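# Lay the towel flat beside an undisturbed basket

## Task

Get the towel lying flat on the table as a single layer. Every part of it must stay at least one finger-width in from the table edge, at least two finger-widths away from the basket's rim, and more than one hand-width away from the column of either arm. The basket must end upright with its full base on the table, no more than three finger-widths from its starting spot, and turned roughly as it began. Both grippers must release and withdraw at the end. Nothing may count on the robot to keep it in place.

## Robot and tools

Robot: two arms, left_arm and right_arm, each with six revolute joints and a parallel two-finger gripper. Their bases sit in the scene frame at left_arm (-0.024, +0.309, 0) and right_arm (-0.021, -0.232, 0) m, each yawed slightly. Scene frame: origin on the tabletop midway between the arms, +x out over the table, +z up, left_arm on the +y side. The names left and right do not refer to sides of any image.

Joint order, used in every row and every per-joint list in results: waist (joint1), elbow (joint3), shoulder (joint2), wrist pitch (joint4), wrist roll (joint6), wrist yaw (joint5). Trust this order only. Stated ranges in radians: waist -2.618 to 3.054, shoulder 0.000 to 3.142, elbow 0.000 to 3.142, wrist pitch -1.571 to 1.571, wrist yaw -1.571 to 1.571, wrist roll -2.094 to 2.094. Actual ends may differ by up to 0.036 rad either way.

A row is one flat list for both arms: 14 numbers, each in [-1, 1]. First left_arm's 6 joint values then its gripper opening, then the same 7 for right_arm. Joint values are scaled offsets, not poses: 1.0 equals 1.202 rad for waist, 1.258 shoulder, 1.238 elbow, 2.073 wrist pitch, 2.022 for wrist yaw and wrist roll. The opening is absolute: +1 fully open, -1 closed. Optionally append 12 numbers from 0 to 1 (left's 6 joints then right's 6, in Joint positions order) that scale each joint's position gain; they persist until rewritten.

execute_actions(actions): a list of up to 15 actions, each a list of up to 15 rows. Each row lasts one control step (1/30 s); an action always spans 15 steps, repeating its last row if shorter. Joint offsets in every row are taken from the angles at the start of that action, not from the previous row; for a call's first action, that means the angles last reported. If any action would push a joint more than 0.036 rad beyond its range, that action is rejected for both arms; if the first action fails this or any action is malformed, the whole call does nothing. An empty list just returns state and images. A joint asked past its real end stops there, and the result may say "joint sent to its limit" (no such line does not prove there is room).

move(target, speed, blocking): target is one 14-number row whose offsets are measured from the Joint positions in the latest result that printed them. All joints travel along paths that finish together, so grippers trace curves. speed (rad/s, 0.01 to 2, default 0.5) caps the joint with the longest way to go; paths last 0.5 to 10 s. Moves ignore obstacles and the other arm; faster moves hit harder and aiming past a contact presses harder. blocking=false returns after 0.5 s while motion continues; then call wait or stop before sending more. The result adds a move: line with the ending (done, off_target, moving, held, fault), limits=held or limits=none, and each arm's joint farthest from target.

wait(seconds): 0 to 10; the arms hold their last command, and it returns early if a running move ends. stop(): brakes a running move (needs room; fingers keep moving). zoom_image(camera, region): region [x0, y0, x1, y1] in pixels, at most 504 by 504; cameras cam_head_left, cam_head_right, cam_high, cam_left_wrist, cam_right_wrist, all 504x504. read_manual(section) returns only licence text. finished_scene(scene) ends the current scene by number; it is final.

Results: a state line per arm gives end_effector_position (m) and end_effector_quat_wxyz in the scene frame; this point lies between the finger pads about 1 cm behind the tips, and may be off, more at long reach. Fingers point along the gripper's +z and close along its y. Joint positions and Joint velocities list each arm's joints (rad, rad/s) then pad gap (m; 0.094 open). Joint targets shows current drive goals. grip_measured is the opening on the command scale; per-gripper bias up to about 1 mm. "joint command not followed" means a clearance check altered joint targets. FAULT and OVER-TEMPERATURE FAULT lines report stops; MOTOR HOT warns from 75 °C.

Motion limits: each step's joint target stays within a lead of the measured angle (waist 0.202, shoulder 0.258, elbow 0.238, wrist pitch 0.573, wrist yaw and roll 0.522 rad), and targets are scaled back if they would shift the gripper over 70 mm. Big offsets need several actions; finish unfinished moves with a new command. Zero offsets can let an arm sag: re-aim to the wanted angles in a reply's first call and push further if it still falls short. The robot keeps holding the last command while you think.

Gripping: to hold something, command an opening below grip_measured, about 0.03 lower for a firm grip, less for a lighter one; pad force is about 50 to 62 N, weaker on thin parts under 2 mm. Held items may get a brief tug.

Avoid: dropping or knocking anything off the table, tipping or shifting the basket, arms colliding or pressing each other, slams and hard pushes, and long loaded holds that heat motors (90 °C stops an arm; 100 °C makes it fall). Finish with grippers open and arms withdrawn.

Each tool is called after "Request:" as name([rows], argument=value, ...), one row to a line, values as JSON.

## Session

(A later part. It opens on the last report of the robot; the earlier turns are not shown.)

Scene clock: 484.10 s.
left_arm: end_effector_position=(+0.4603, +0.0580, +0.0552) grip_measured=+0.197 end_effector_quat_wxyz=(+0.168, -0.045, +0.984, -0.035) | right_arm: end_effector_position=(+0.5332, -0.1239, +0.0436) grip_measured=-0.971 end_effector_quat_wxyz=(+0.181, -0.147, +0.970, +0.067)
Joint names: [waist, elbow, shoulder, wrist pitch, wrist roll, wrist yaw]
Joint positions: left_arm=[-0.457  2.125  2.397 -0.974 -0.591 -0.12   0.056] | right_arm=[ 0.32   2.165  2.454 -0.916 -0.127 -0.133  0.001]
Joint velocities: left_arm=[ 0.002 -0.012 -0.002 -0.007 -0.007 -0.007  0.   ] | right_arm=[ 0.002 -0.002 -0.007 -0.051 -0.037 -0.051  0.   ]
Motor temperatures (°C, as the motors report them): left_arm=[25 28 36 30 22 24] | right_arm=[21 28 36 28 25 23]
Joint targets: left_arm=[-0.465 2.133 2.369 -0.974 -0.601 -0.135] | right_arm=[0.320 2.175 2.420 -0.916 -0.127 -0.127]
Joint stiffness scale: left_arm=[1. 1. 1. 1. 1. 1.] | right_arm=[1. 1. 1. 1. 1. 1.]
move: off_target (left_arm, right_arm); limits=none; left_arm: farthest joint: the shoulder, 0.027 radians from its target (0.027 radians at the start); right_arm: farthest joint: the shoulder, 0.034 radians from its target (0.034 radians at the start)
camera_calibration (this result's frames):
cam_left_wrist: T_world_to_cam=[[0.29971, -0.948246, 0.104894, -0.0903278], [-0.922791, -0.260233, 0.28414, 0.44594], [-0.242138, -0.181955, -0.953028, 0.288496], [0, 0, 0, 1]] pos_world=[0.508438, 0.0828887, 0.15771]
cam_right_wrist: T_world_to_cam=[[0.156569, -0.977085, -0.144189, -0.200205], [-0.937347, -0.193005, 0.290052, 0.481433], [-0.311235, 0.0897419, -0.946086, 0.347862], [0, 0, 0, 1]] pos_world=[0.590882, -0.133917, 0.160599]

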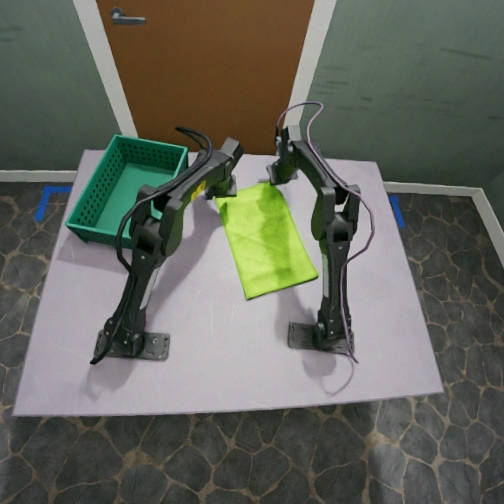

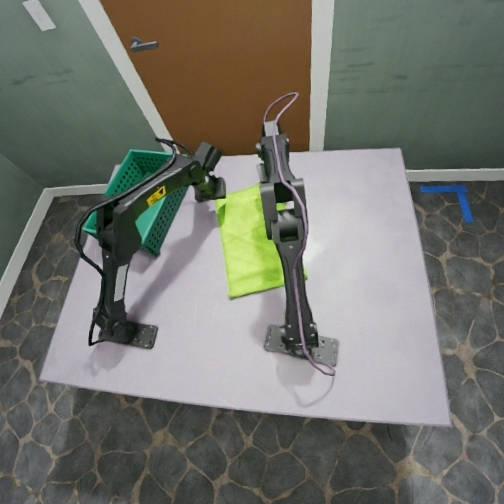

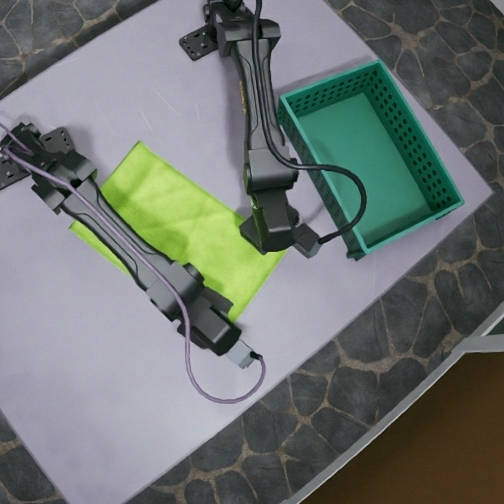

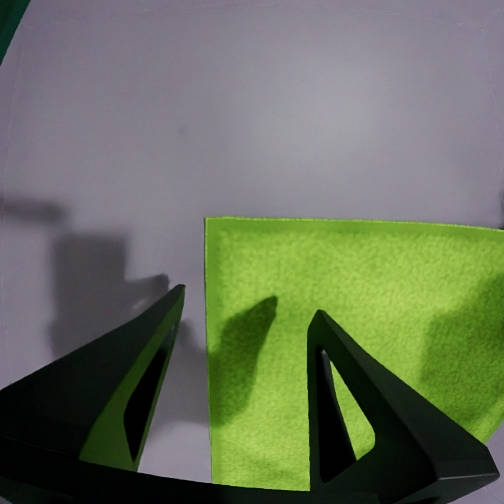

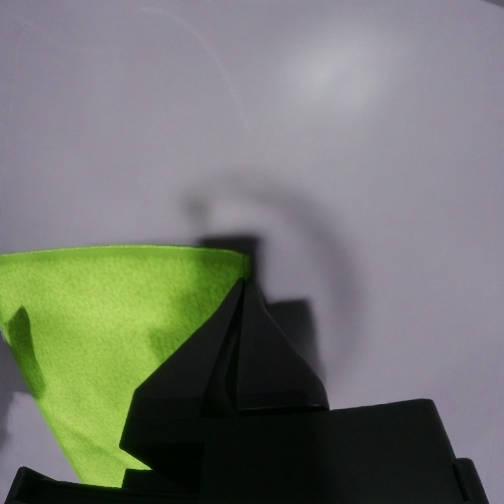

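Request:
move(target=[-0.004,0.007,0.066,0,-0.003,-0.004,0.2,0,0.008,-0.027,0,0,0.003,-1], speed=0.07)

Scene clock: 492.63 s.
left_arm: end_effector_position=(+0.4562, +0.0605, +0.0231) grip_measured=+0.197 end_effector_quat_wxyz=(+0.143, -0.043, +0.989, -0.018) | right_arm: end_effector_position=(+0.5332, -0.1239, +0.0436) grip_measured=-0.971 end_effector_quat_wxyz=(+0.181, -0.147, +0.970, +0.067)
Joint names: [waist, elbow, shoulder, wrist pitch, wrist roll, wrist yaw]
Joint positions: left_arm=[-0.457  2.125  2.458 -0.974 -0.591 -0.121  0.056] | right_arm=[ 0.32   2.165  2.454 -0.916 -0.127 -0.133  0.001]
Joint velocities: left_arm=[ 0.002  0.017 -0.002 -0.022 -0.007 -0.007  0.   ] | right_arm=[-0.007 -0.017 -0.017  0.007 -0.007  0.066  0.001]
Motor temperatures (°C, as the motors report them): left_arm=[25 28 36 30 22 24] | right_arm=[21 28 36 28 25 23]
Joint targets: left_arm=[-0.462 2.133 2.480 -0.974 -0.596 -0.128] | right_arm=[0.320 2.175 2.420 -0.916 -0.127 -0.127]
Joint stiffness scale: left_arm=[1. 1. 1. 1. 1. 1.] | right_arm=[1. 1. 1. 1. 1. 1.]
move: off_target (left_arm, right_arm); limits=none; left_arm: farthest joint: the shoulder, 0.022 radians from its target (0.083 radians at the start); right_arm: farthest joint: the shoulder, 0.034 radians from its target (0.034 radians at the start)
camera_calibration (this result's frames):
cam_left_wrist: T_world_to_cam=[[0.304597, -0.950608, 0.0597041, -0.0844006], [-0.906626, -0.270148, 0.324113, 0.444214], [-0.291976, -0.152853, -0.944133, 0.278176], [0, 0, 0, 1]] pos_world=[0.509664, 0.0822914, 0.123699]
cam_right_wrist: T_world_to_cam=[[0.156569, -0.977085, -0.144189, -0.200205], [-0.937347, -0.193005, 0.290052, 0.481433], [-0.311235, 0.0897419, -0.946086, 0.347862], [0, 0, 0, 1]] pos_world=[0.590882, -0.133917, 0.160599]

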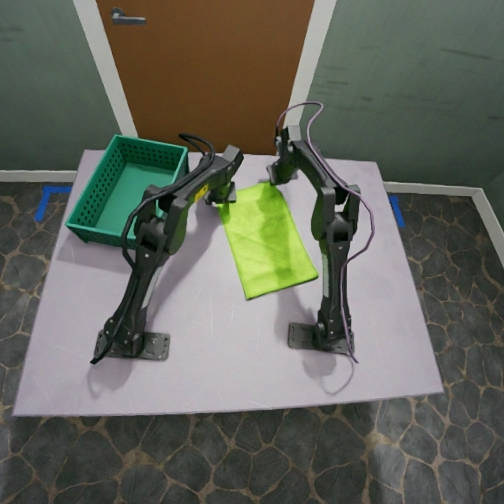

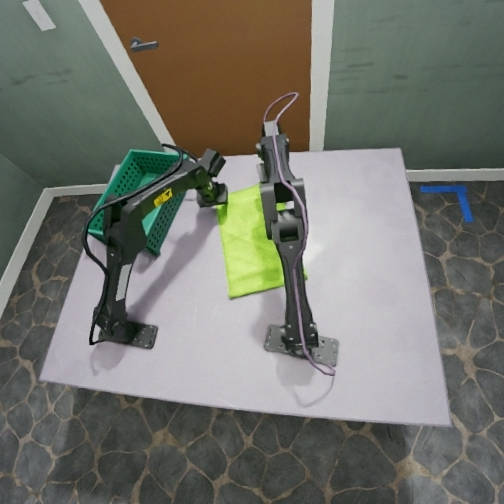

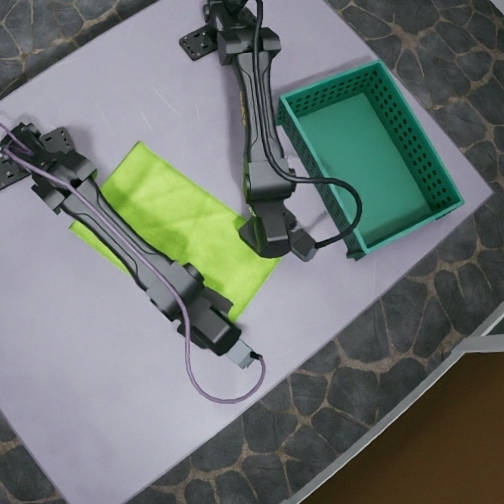

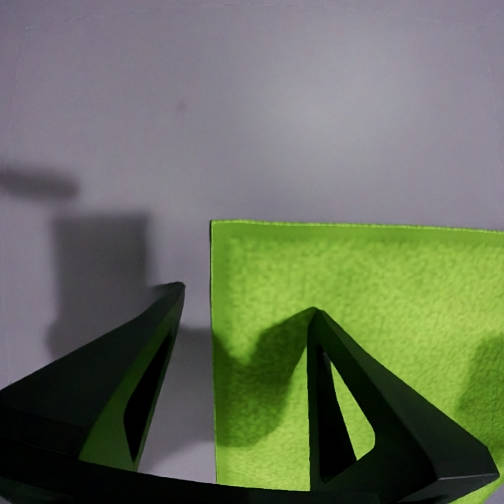

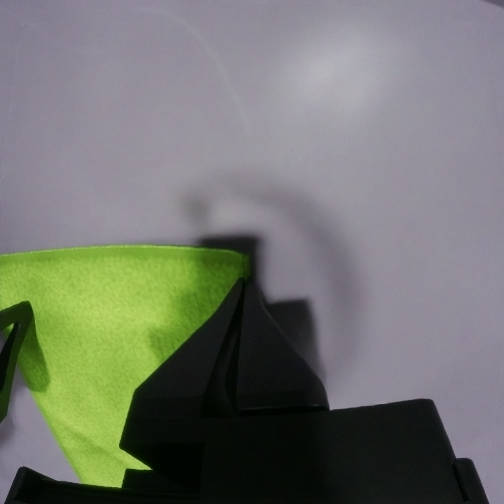

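Request:
execute_actions([
  [[-0.004,0.007,0.018,0,0,-0.003,0.17,0.008,0.008,-0.027,0,0,0.003,-1],[-0.004,0.007,0.018,0,0,-0.003,0.14,0.009,0.008,-0.027,0,0,0.003,-1],[-0.004,0.007,0.018,0,0,-0.003,0.11,0.010,0.008,-0.027,0,0,0.003,-1],[-0.004,0.007,0.018,0,0,-0.003,0.08,0.011,0.008,-0.027,0,0,0.003,-1],[-0.004,0.007,0.018,0,0,-0.003,0.05,0.012,0.008,-0.027,0,0,0.003,-1],[-0.004,0.007,0.018,0,0,-0.003,0.02,0.013,0.008,-0.027,0,0,0.003,-1],[-0.004,0.007,0.018,0,0,-0.003,-0.01,0.014,0.008,-0.027,0,0,0.003,-1],[-0.004,0.007,0.018,0,0,-0.003,-0.04,0.015,0.008,-0.027,0,0,0.003,-1],[-0.004,0.007,0.018,0,0,-0.003,-0.07,0.016,0.008,-0.027,0,0,0.003,-1],[-0.004,0.007,0.018,0,0,-0.003,-0.10,0.017,0.008,-0.027,0,0,0.003,-1],[-0.004,0.007,0.018,0,0,-0.003,-0.13,0.018,0.008,-0.027,0,0,0.003,-1],[-0.004,0.007,0.018,0,0,-0.003,-0.16,0.019,0.008,-0.027,0,0,0.003,-1],[-0.004,0.007,0.018,0,0,-0.003,-0.19,0.020,0.008,-0.027,0,0,0.003,-1],[-0.004,0.007,0.018,0,0,-0.003,-0.22,0.021,0.008,-0.027,0,0,0.003,-1],[-0.004,0.007,0.018,0,0,-0.003,-0.25,0.022,0.008,-0.027,0,0,0.003,-1]],
  [[-0.004,0.007,0.018,0,0,0,-0.28,0.008,0.008,-0.027,0,0,0.003,-1],[-0.004,0.007,0.018,0,0,0,-0.31,0.009,0.008,-0.027,0,0,0.003,-1],[-0.004,0.007,0.018,0,0,0,-0.34,0.010,0.008,-0.027,0,0,0.003,-1],[-0.004,0.007,0.018,0,0,0,-0.37,0.011,0.008,-0.027,0,0,0.003,-1],[-0.004,0.007,0.018,0,0,0,-0.40,0.012,0.008,-0.027,0,0,0.003,-1],[-0.004,0.007,0.018,0,0,0,-0.43,0.013,0.008,-0.027,0,0,0.003,-1],[-0.004,0.007,0.018,0,0,0,-0.46,0.014,0.008,-0.027,0,0,0.003,-1],[-0.004,0.007,0.018,0,0,0,-0.49,0.015,0.008,-0.027,0,0,0.003,-1],[-0.004,0.007,0.018,0,0,0,-0.52,0.016,0.008,-0.027,0,0,0.003,-1],[-0.004,0.007,0.018,0,0,0,-0.55,0.017,0.008,-0.027,0,0,0.003,-1],[-0.004,0.007,0.018,0,0,0,-0.58,0.018,0.008,-0.027,0,0,0.003,-1],[-0.004,0.007,0.018,0,0,0,-0.61,0.019,0.008,-0.027,0,0,0.003,-1],[-0.004,0.007,0.018,0,0,0,-0.64,0.020,0.008,-0.027,0,0,0.003,-1],[-0.004,0.007,0.018,0,0,0,-0.67,0.021,0.008,-0.027,0,0,0.003,-1],[-0.004,0.007,0.018,0,0,0,-0.70,0.022,0.008,-0.027,0,0,0.003,-1]],
  [[-0.004,0.007,0.018,0,0,0,-0.73,0.004,0.008,-0.027,0,0,0.003,-1],[-0.004,0.007,0.018,0,0,0,-0.76,0.004,0.008,-0.027,0,0,0.003,-1],[-0.004,0.007,0.018,0,0,0,-0.79,0.004,0.008,-0.027,0,0,0.003,-1],[-0.004,0.007,0.018,0,0,0,-0.82,0.004,0.008,-0.027,0,0,0.003,-1],[-0.004,0.007,0.018,0,0,0,-0.85,0.004,0.008,-0.027,0,0,0.003,-1],[-0.004,0.007,0.018,0,0,0,-0.88,0.004,0.008,-0.027,0,0,0.003,-1],[-0.004,0.007,0.018,0,0,0,-0.91,0.004,0.008,-0.027,0,0,0.003,-1],[-0.004,0.007,0.018,0,0,0,-0.94,0.004,0.008,-0.027,0,0,0.003,-1],[-0.004,0.007,0.018,0,0,0,-0.97,0.004,0.008,-0.027,0,0,0.003,-1],[-0.004,0.007,0.018,0,0,0,-1,0.004,0.008,-0.027,0,0,0.003,-1]],
])

Scene clock: 527.30 s.
left_arm: end_effector_position=(+0.4587, +0.0581, +0.0232) grip_measured=-0.969 end_effector_quat_wxyz=(+0.147, -0.043, +0.988, -0.024) | right_arm: end_effector_position=(+0.5313, -0.1145, +0.0435) grip_measured=-0.971 end_effector_quat_wxyz=(+0.181, -0.155, +0.969, +0.067)
Joint names: [waist, elbow, shoulder, wrist pitch, wrist roll, wrist yaw]
Joint positions: left_arm=[-0.457  2.125  2.46  -0.959 -0.591 -0.116  0.001] | right_arm=[ 0.339  2.165  2.454 -0.916 -0.127 -0.129  0.001]
Joint velocities: left_arm=[ 0.012  0.002 -0.007  0.022  0.051 -0.007 -0.001] | right_arm=[-0.012  0.002  0.007 -0.022 -0.022  0.007 -0.   ]
Motor temperatures (°C, as the motors report them): left_arm=[25 28 34 30 22 24] | right_arm=[21 28 37 28 25 23]
Joint targets: left_arm=[-0.462 2.133 2.482 -0.963 -0.591 -0.119] | right_arm=[0.342 2.175 2.420 -0.916 -0.127 -0.124]
Joint stiffness scale: left_arm=[1. 1. 1. 1. 1. 1.] | right_arm=[1. 1. 1. 1. 1. 1.]
camera_calibration (this result's frames):
cam_left_wrist: T_world_to_cam=[[0.302729, -0.950296, 0.0727483, -0.0869867], [-0.909942, -0.265481, 0.318631, 0.447201], [-0.283481, -0.162656, -0.945083, 0.275313], [0, 0, 0, 1]] pos_world=[0.511306, 0.0808417, 0.12403]
cam_right_wrist: T_world_to_cam=[[0.172934, -0.974939, -0.139959, -0.199426], [-0.934204, -0.207379, 0.290269, 0.478163], [-0.312019, 0.0805534, -0.946655, 0.345728], [0, 0, 0, 1]] pos_world=[0.589063, -0.123117, 0.160578]

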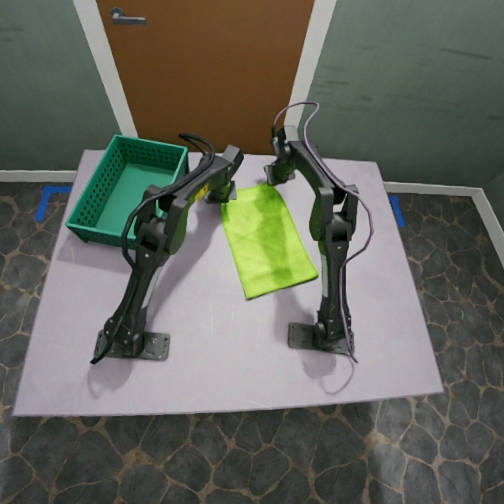

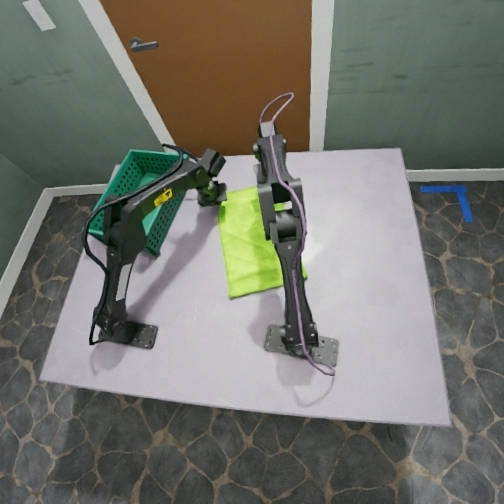

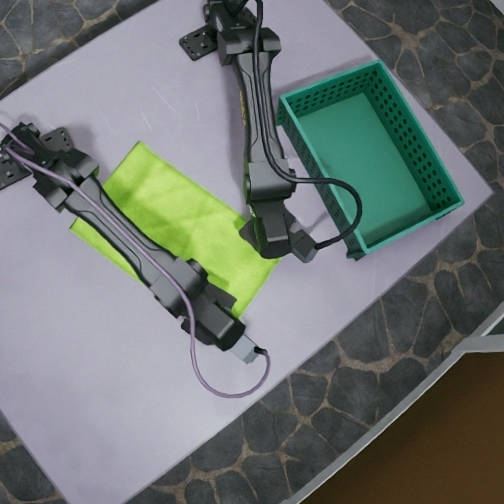

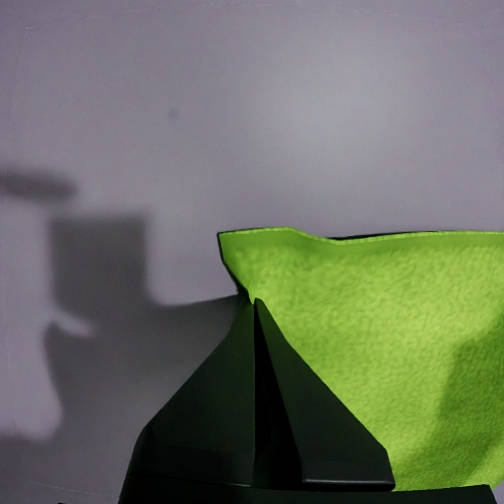

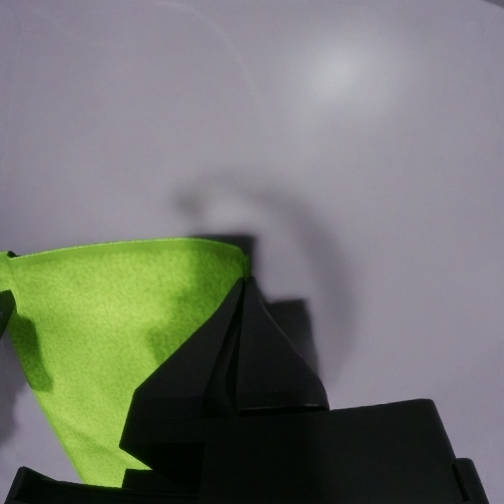

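Request:
move(target=[0.064,0.067,-0.378,0.321,0.243,-0.071,-1,0.084,-0.177,-0.504,0.330,0.063,0.128,-1], speed=0.2)

Scene clock: 587.87 s.
left_arm: end_effector_position=(+0.5384, +0.0840, +0.4204) grip_measured=-0.969 end_effector_quat_wxyz=(+0.646, +0.049, +0.756, -0.091) | right_arm: end_effector_position=(+0.5387, -0.1067, +0.4211) grip_measured=-0.971 end_effector_quat_wxyz=(+0.651, -0.060, +0.756, +0.035)
Joint names: [waist, elbow, shoulder, wrist pitch, wrist roll, wrist yaw]
Joint positions: left_arm=[-0.392  2.176  2.009 -0.32  -0.112 -0.248  0.001] | right_arm=[ 0.427  1.954  1.846 -0.26  -0.007  0.121  0.001]
Joint velocities: left_arm=[ 0.012 -0.007 -0.007 -0.051 -0.007  0.007  0.001] | right_arm=[-0.002  0.002 -0.007  0.051  0.007 -0.095 -0.001]
Motor temperatures (°C, as the motors report them): left_arm=[25 28 35 30 22 24] | right_arm=[21 28 38 29 25 23]
Joint targets: left_arm=[-0.380 2.207 1.984 -0.293 -0.100 -0.259] | right_arm=[0.439 1.946 1.820 -0.231 -0.000 0.130]
Joint stiffness scale: left_arm=[1. 1. 1. 1. 1. 1.] | right_arm=[1. 1. 1. 1. 1. 1.]
move: off_target (left_arm, right_arm); limits=none; left_arm: farthest joint: the elbow, 0.032 radians from its target (0.083 radians at the start); right_arm: farthest joint: the wrist pitch, 0.028 radians from its target (0.684 radians at the start)
camera_calibration (this result's frames):
cam_left_wrist: T_world_to_cam=[[-0.101193, -0.954003, 0.282203, 0.0143939], [-0.712534, -0.128462, -0.689777, 0.706134], [0.694302, -0.27088, -0.66676, 0.0431325], [0, 0, 0, 1]] pos_world=[0.474654, 0.116127, 0.511772]
cam_right_wrist: T_world_to_cam=[[0.115724, -0.982945, -0.142923, -0.109019], [-0.733699, 0.0124018, -0.679362, 0.700846], [0.669548, 0.183481, -0.71975, 0.0915379], [0, 0, 0, 1]] pos_world=[0.465537, -0.132647, 0.526431]

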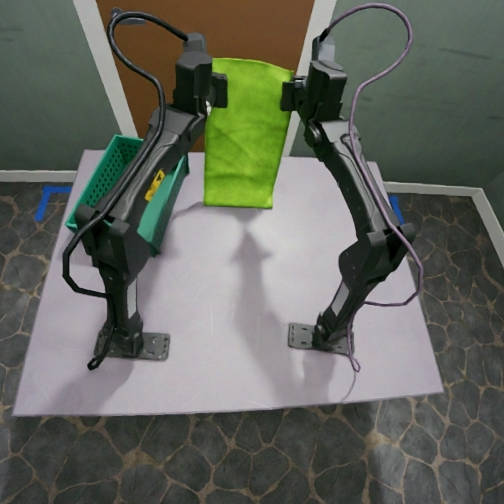

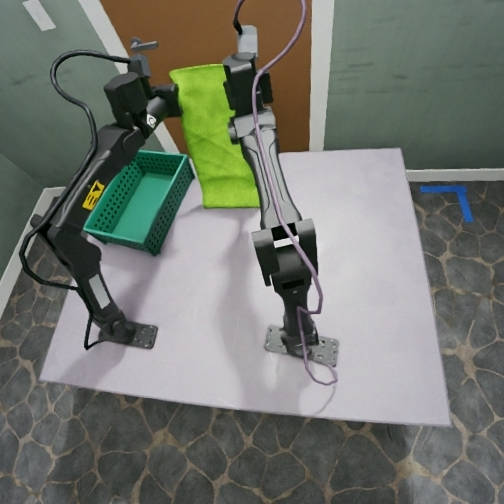

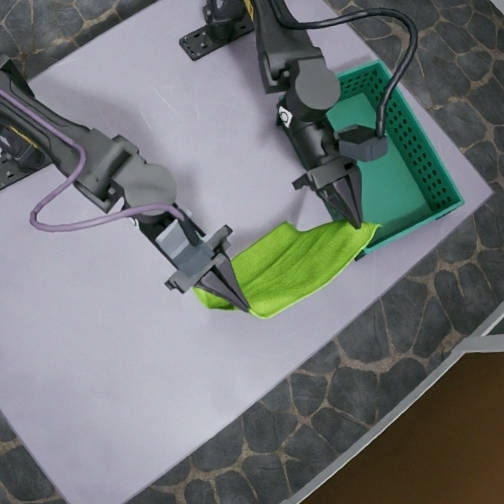

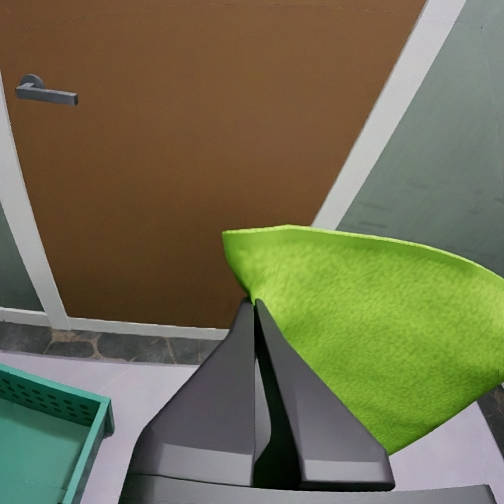

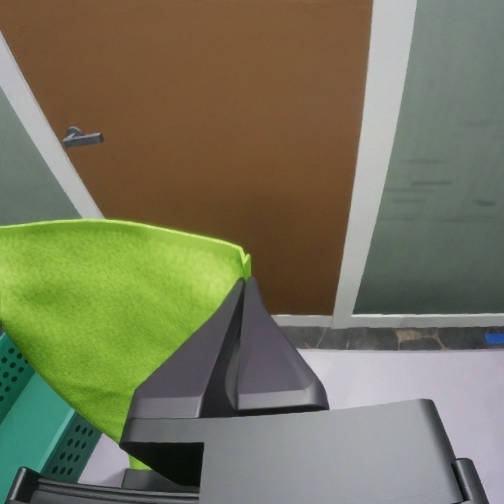

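Request:
zoom_image(camera="cam_head_left", region=[180,130,300,230])

Request:
zoom_image(camera="cam_high", region=[170,190,400,340])

Region (180, 130, 300, 230) of cam_head_left's 504x504 image, scaled by 4.200, with more detail than that image has.

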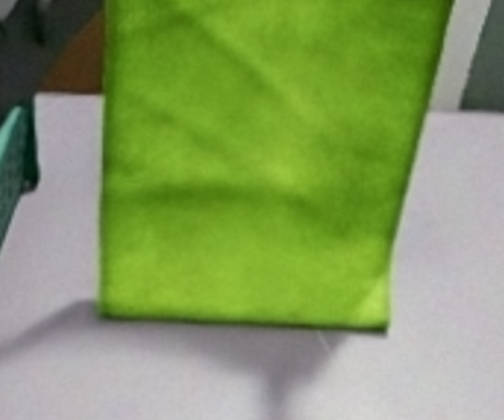

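Region (170, 190, 400, 340) of cam_high's 504x504 image, scaled by 2.191, with more detail than that image has; it fills the top 329 rows of this view, and the rest is white.

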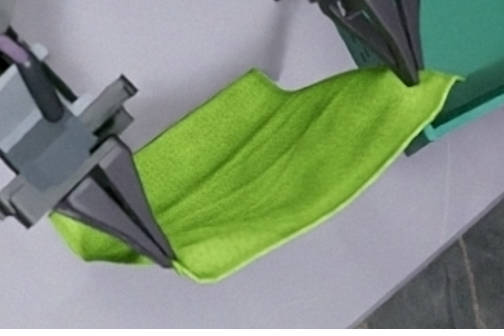

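Request:
move(target=[-0.095,0.074,-0.227,-0.158,0,-0.004,-1,0.066,0.103,-0.231,-0.178,0,0.004,-1], speed=0.25)

Scene clock: 662.43 s.
left_arm: end_effector_position=(+0.4174, +0.0863, +0.5132) grip_measured=-0.969 end_effector_quat_wxyz=(+0.644, +0.088, +0.750, -0.125) | right_arm: end_effector_position=(+0.4173, -0.1070, +0.5115) grip_measured=-0.971 end_effector_quat_wxyz=(+0.650, -0.085, +0.753, +0.057)
Joint names: [waist, elbow, shoulder, wrist pitch, wrist roll, wrist yaw]
Joint positions: left_arm=[-0.496  2.238  1.741 -0.641 -0.111 -0.248  0.001] | right_arm=[ 0.494  2.054  1.575 -0.629 -0.006  0.121  0.001]
Joint velocities: left_arm=[ 0.012 -0.002 -0.002 -0.007 -0.022 -0.022  0.   ] | right_arm=[ 0.007  0.012 -0.012  0.007 -0.007 -0.051 -0.   ]
Motor temperatures (°C, as the motors report them): left_arm=[25 29 35 38 22 24] | right_arm=[22 27 34 37 25 23]
Joint targets: left_arm=[-0.506 2.267 1.723 -0.648 -0.112 -0.256] | right_arm=[0.506 2.082 1.556 -0.628 -0.007 0.129]
Joint stiffness scale: left_arm=[1. 1. 1. 1. 1. 1.] | right_arm=[1. 1. 1. 1. 1. 1.]
move: off_target (left_arm, right_arm); limits=none; left_arm: farthest joint: the elbow, 0.030 radians from its target (0.092 radians at the start); right_arm: farthest joint: the elbow, 0.028 radians from its target (0.127 radians at the start)
camera_calibration (this result's frames):
cam_left_wrist: T_world_to_cam=[[-0.20139, -0.937344, 0.284302, 0.0173981], [-0.716661, -0.0568519, -0.6951, 0.682507], [0.667711, -0.343735, -0.660309, 0.203679], [0, 0, 0, 1]] pos_world=[0.356632, 0.125121, 0.603956]
cam_right_wrist: T_world_to_cam=[[0.180814, -0.973, -0.143448, -0.108169], [-0.731962, -0.0357092, -0.680409, 0.667867], [0.656916, 0.228026, -0.718656, 0.247443], [0, 0, 0, 1]] pos_world=[0.345863, -0.137823, 0.616733]

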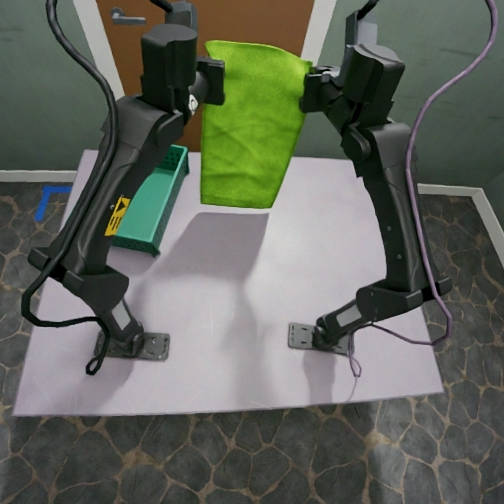

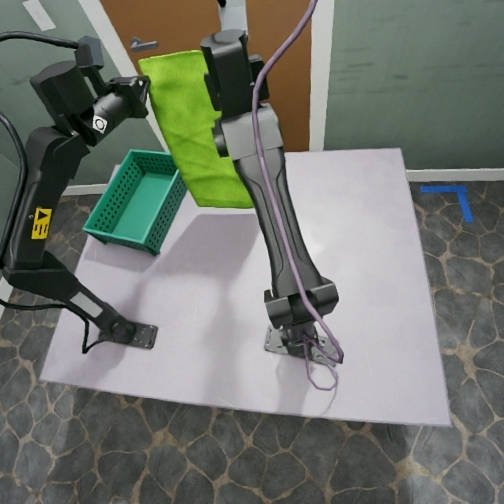

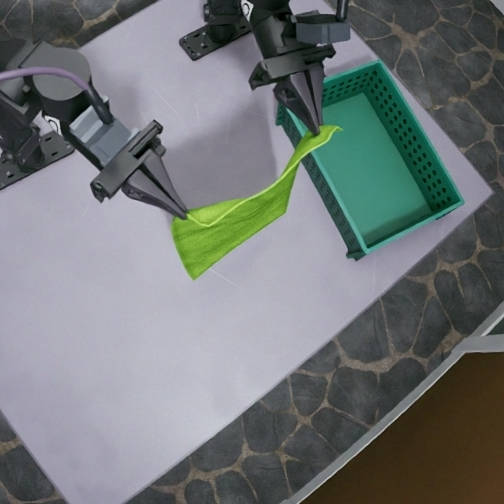

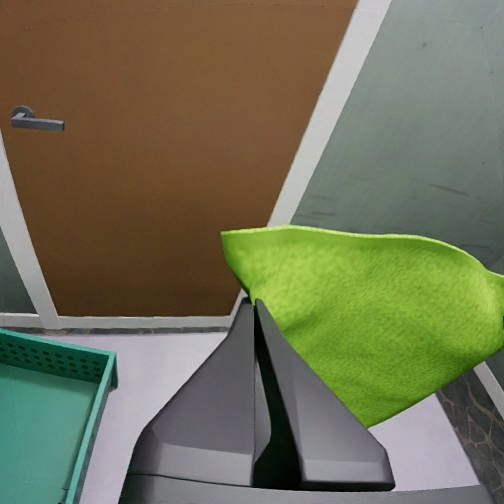

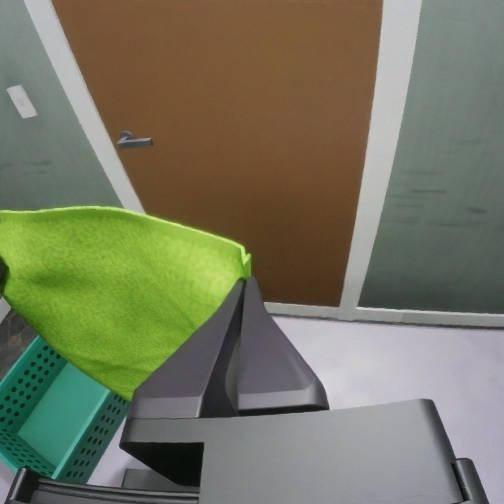

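Request:
zoom_image(camera="cam_head_left", region=[180,150,300,240])

Request:
zoom_image(camera="cam_high", region=[150,110,360,300])

Region (180, 150, 300, 240) of cam_head_left's 504x504 image, scaled by 4.200, with more detail than that image has; it fills the top 378 rows of this view, and the rest is white.

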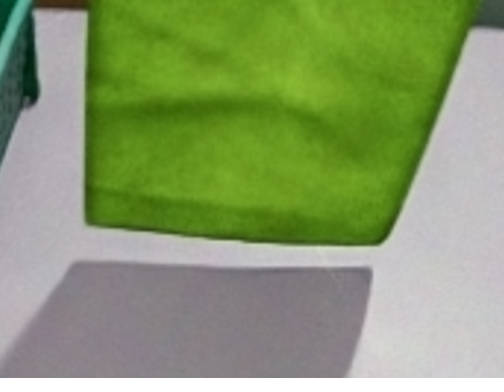

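Region (150, 110, 360, 300) of cam_high's 504x504 image, scaled by 2.400, with more detail than that image has; it fills the top 456 rows of this view, and the rest is white.

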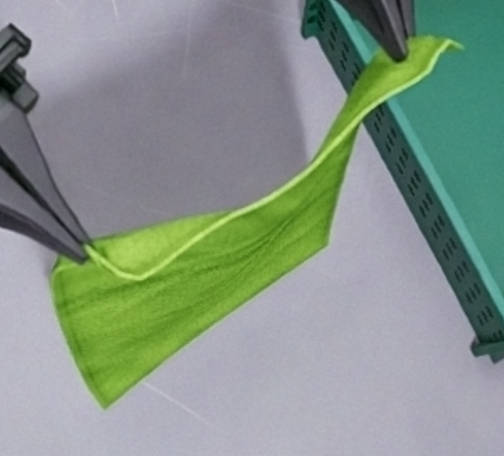

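Request:
move(target=[-0.179,-0.283,-0.351,-0.077,0,-0.004,-1,0.125,-0.157,-0.324,-0.130,0,0.004,-1], speed=0.35)

Request:
move(target=[-0.340,-0.030,-0.203,-0.141,0,-0.004,-1,0.310,0.099,-0.195,-0.194,0,0.004,-1], speed=0.35)

Scene clock: 695.43 s.
left_arm: end_effector_position=(+0.2688, +0.0918, +0.5102) grip_measured=-0.969 end_effector_quat_wxyz=(+0.608, +0.173, +0.754, -0.178) | right_arm: end_effector_position=(+0.2676, -0.1119, +0.5141) grip_measured=-0.971 end_effector_quat_wxyz=(+0.623, -0.142, +0.763, +0.095)
Joint names: [waist, elbow, shoulder, wrist pitch, wrist roll, wrist yaw]
Joint positions: left_arm=[-0.7    1.903  1.315 -0.794 -0.111 -0.248  0.001] | right_arm=[ 0.631  1.872  1.181 -0.899 -0.006  0.121  0.001]
Joint velocities: left_arm=[ 0.002  0.002 -0.017  0.007 -0.022  0.007  0.001] | right_arm=[-0.017 -0.007 -0.002 -0.007  0.051  0.007 -0.   ]
Motor temperatures (°C, as the motors report them): left_arm=[25 28 33 38 22 24] | right_arm=[22 28 32 38 25 23]
Joint targets: left_arm=[-0.711 1.887 1.300 -0.801 -0.111 -0.256] | right_arm=[0.644 1.859 1.167 -0.899 -0.006 0.129]
Joint stiffness scale: left_arm=[1. 1. 1. 1. 1. 1.] | right_arm=[1. 1. 1. 1. 1. 1.]
move: done; limits=none; left_arm: farthest joint: the shoulder, 0.015 radians from its target (0.442 radians at the start); right_arm: farthest joint: the waist, 0.013 radians from its target (0.150 radians at the start)
camera_calibration (this result's frames):
cam_left_wrist: T_world_to_cam=[[-0.374751, -0.88878, 0.263879, 0.0460512], [-0.743228, 0.117848, -0.658577, 0.546703], [0.554232, -0.442925, -0.70473, 0.365097], [0, 0, 0, 1]] pos_world=[0.221234, 0.138212, 0.605189]
cam_right_wrist: T_world_to_cam=[[0.304756, -0.942763, -0.135356, -0.119385], [-0.754302, -0.152139, -0.638656, 0.531294], [0.581509, 0.296734, -0.757494, 0.396563], [0, 0, 0, 1]] pos_world=[0.206534, -0.149395, 0.623549]

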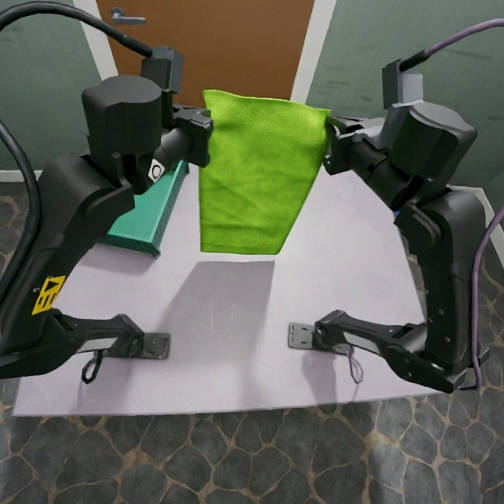

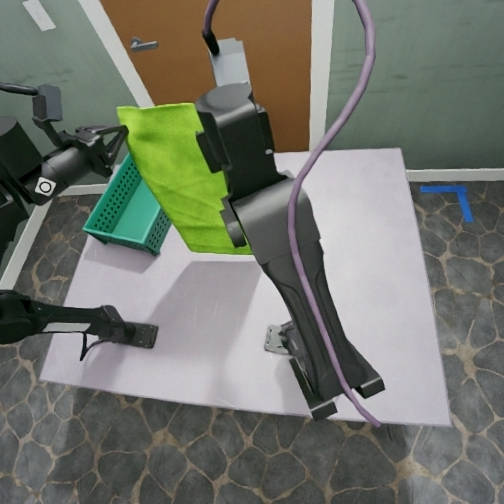

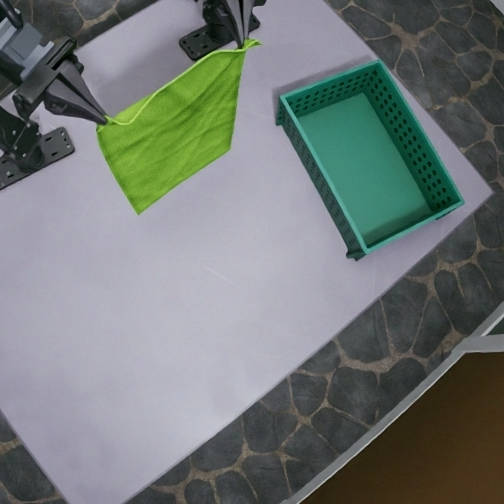

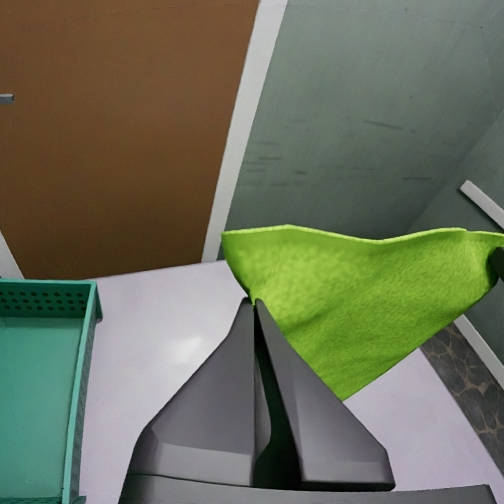

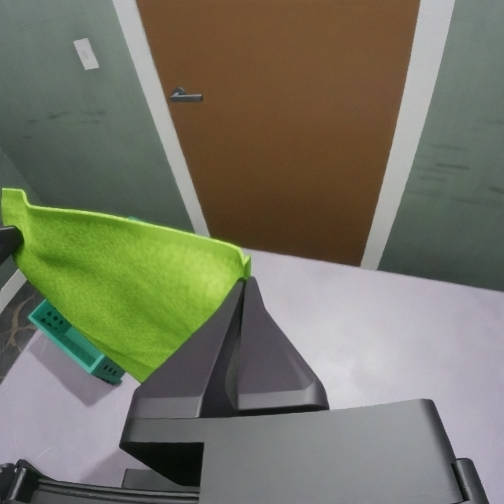

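Scene clock: 697.27 s.
left_arm: end_effector_position=(+0.1189, +0.0942, +0.5052) grip_measured=-0.969 end_effector_quat_wxyz=(+0.543, +0.330, +0.720, -0.278) | right_arm: end_effector_position=(+0.1159, -0.1152, +0.5066) grip_measured=-0.971 end_effector_quat_wxyz=(+0.573, -0.285, +0.743, +0.194)
Joint names: [waist, elbow, shoulder, wrist pitch, wrist roll, wrist yaw]
Joint positions: left_arm=[-1.097  1.88   1.072 -1.074 -0.111 -0.248  0.001] | right_arm=[ 0.991  1.971  0.944 -1.299 -0.006  0.122  0.001]
Joint velocities: left_arm=[-0.012 -0.002  0.002  0.022  0.037  0.007  0.001] | right_arm=[-0.017 -0.002 -0.032  0.007 -0.066  0.066 -0.   ]
Motor temperatures (°C, as the motors report them): left_arm=[25 28 33 38 22 24] | right_arm=[22 28 32 38 25 23]
Joint targets: left_arm=[-1.108 1.866 1.059 -1.086 -0.111 -0.256] | right_arm=[1.004 1.995 0.936 -1.302 -0.006 0.129]
Joint stiffness scale: left_arm=[1. 1. 1. 1. 1. 1.] | right_arm=[1. 1. 1. 1. 1. 1.]
move: off_target (right_arm); limits=none; left_arm: farthest joint: the elbow, 0.014 radians from its target (0.037 radians at the start); right_arm: farthest joint: the elbow, 0.024 radians from its target (0.123 radians at the start)
camera_calibration (this result's frames):
cam_left_wrist: T_world_to_cam=[[-0.683265, -0.688591, 0.242884, 0.0217762], [-0.655126, 0.431244, -0.620353, 0.372433], [0.322427, -0.582985, -0.745767, 0.507222], [0, 0, 0, 1]] pos_world=[0.0953269, 0.150088, 0.604021]
cam_right_wrist: T_world_to_cam=[[0.611146, -0.781485, -0.125626, -0.099172], [-0.67943, -0.43653, -0.58976, 0.345449], [0.406049, 0.445784, -0.797747, 0.537983], [0, 0, 0, 1]] pos_world=[0.0768692, -0.166527, 0.620448]

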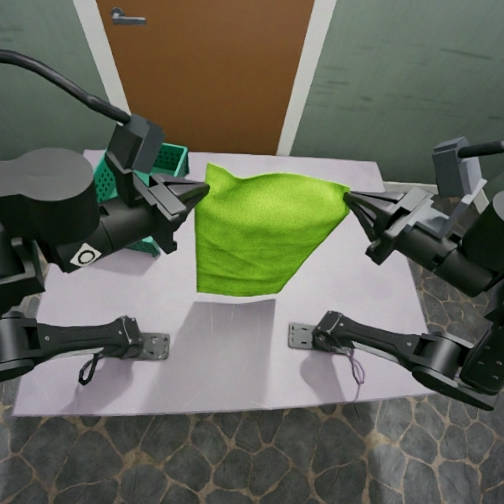

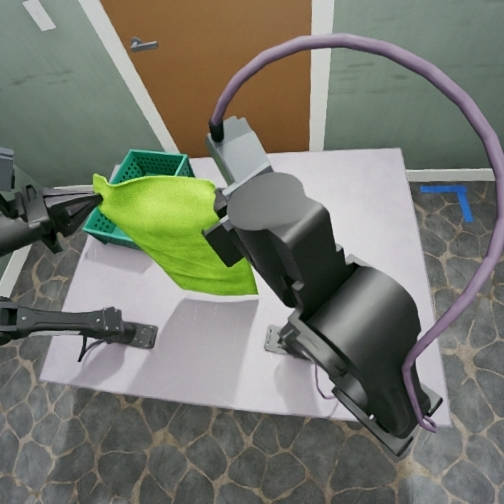

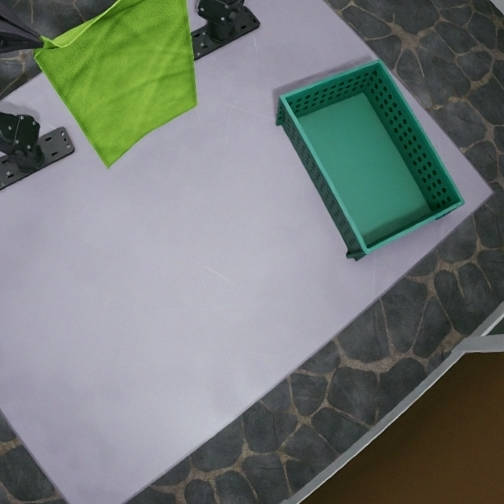

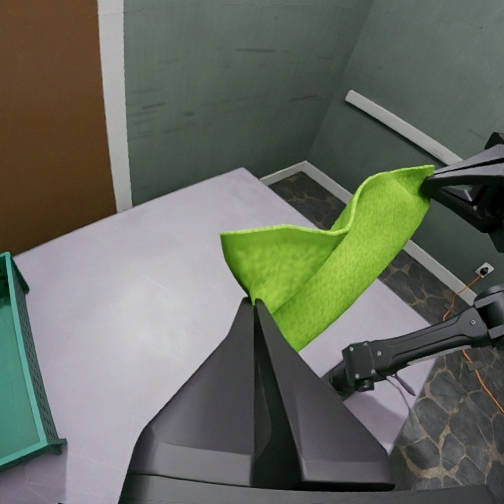

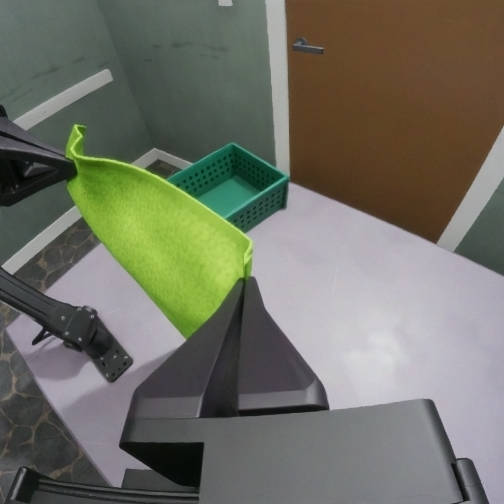

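Request:
move(target=[0.250,-0.321,0.026,0.143,0,-0.004,-1,-0.240,-0.374,0.015,0.173,0,0.004,-1], speed=0.45)

Scene clock: 724.33 s.
left_arm: end_effector_position=(+0.2216, +0.0871, +0.4018) grip_measured=-0.969 end_effector_quat_wxyz=(+0.524, +0.247, +0.799, -0.163) | right_arm: end_effector_position=(+0.2220, -0.1084, +0.4117) grip_measured=-0.971 end_effector_quat_wxyz=(+0.535, -0.197, +0.816, +0.095)
Joint names: [waist, elbow, shoulder, wrist pitch, wrist roll, wrist yaw]
Joint positions: left_arm=[-0.809  1.489  1.105 -0.807 -0.111 -0.248  0.001] | right_arm=[ 0.716  1.51   0.962 -0.974 -0.006  0.121  0.001]
Joint velocities: left_arm=[ 0.002 -0.007 -0.002 -0.037 -0.066  0.007  0.   ] | right_arm=[ 0.012 -0.002  0.002  0.007  0.037 -0.022  0.001]
Motor temperatures (°C, as the motors report them): left_arm=[25 27 31 39 22 24] | right_arm=[22 27 31 38 25 23]
Joint targets: left_arm=[-0.796 1.483 1.105 -0.777 -0.111 -0.256] | right_arm=[0.702 1.508 0.963 -0.941 -0.006 0.130]
Joint stiffness scale: left_arm=[1. 1. 1. 1. 1. 1.] | right_arm=[1. 1. 1. 1. 1. 1.]
move: off_target (left_arm, right_arm); limits=none; left_arm: farthest joint: the wrist pitch, 0.030 radians from its target (0.297 radians at the start); right_arm: farthest joint: the wrist pitch, 0.034 radians from its target (0.359 radians at the start)
camera_calibration (this result's frames):
cam_left_wrist: T_world_to_cam=[[-0.438047, -0.880015, 0.183541, 0.098302], [-0.808253, 0.296182, -0.508924, 0.37951], [0.393499, -0.371281, -0.841017, 0.396932], [0, 0, 0, 1]] pos_world=[0.193608, 0.121477, 0.508926]
cam_right_wrist: T_world_to_cam=[[0.36197, -0.926716, -0.100876, -0.141237], [-0.841747, -0.278434, -0.462532, 0.365352], [0.400548, 0.252335, -0.880845, 0.430645], [0, 0, 0, 1]] pos_world=[0.186163, -0.137827, 0.534071]

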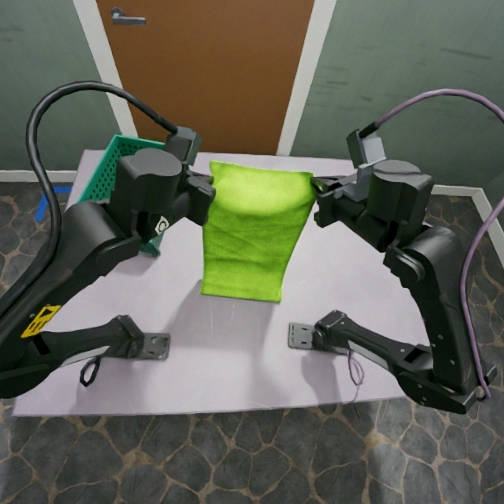

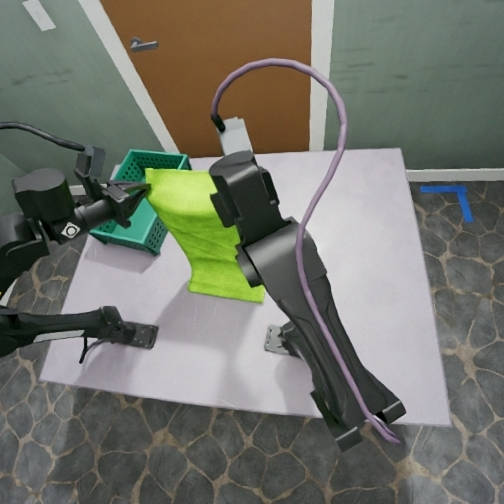

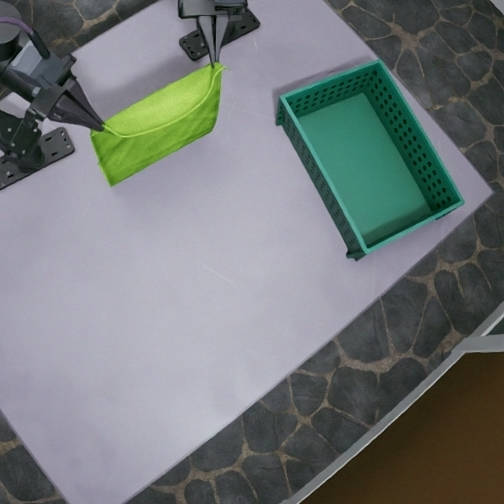

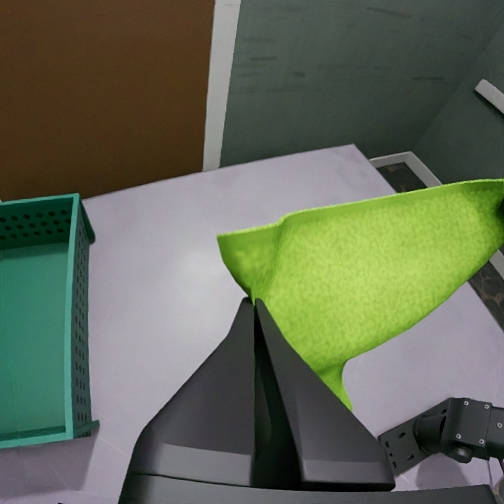

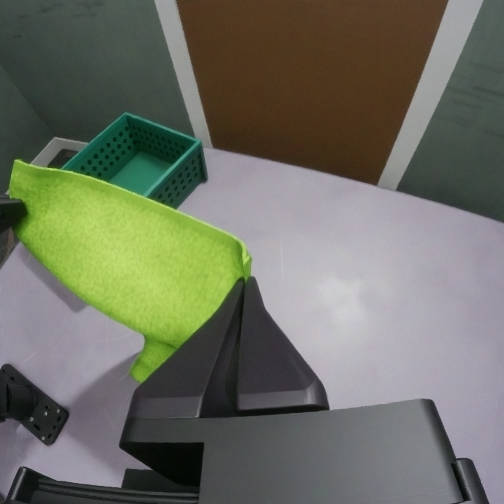

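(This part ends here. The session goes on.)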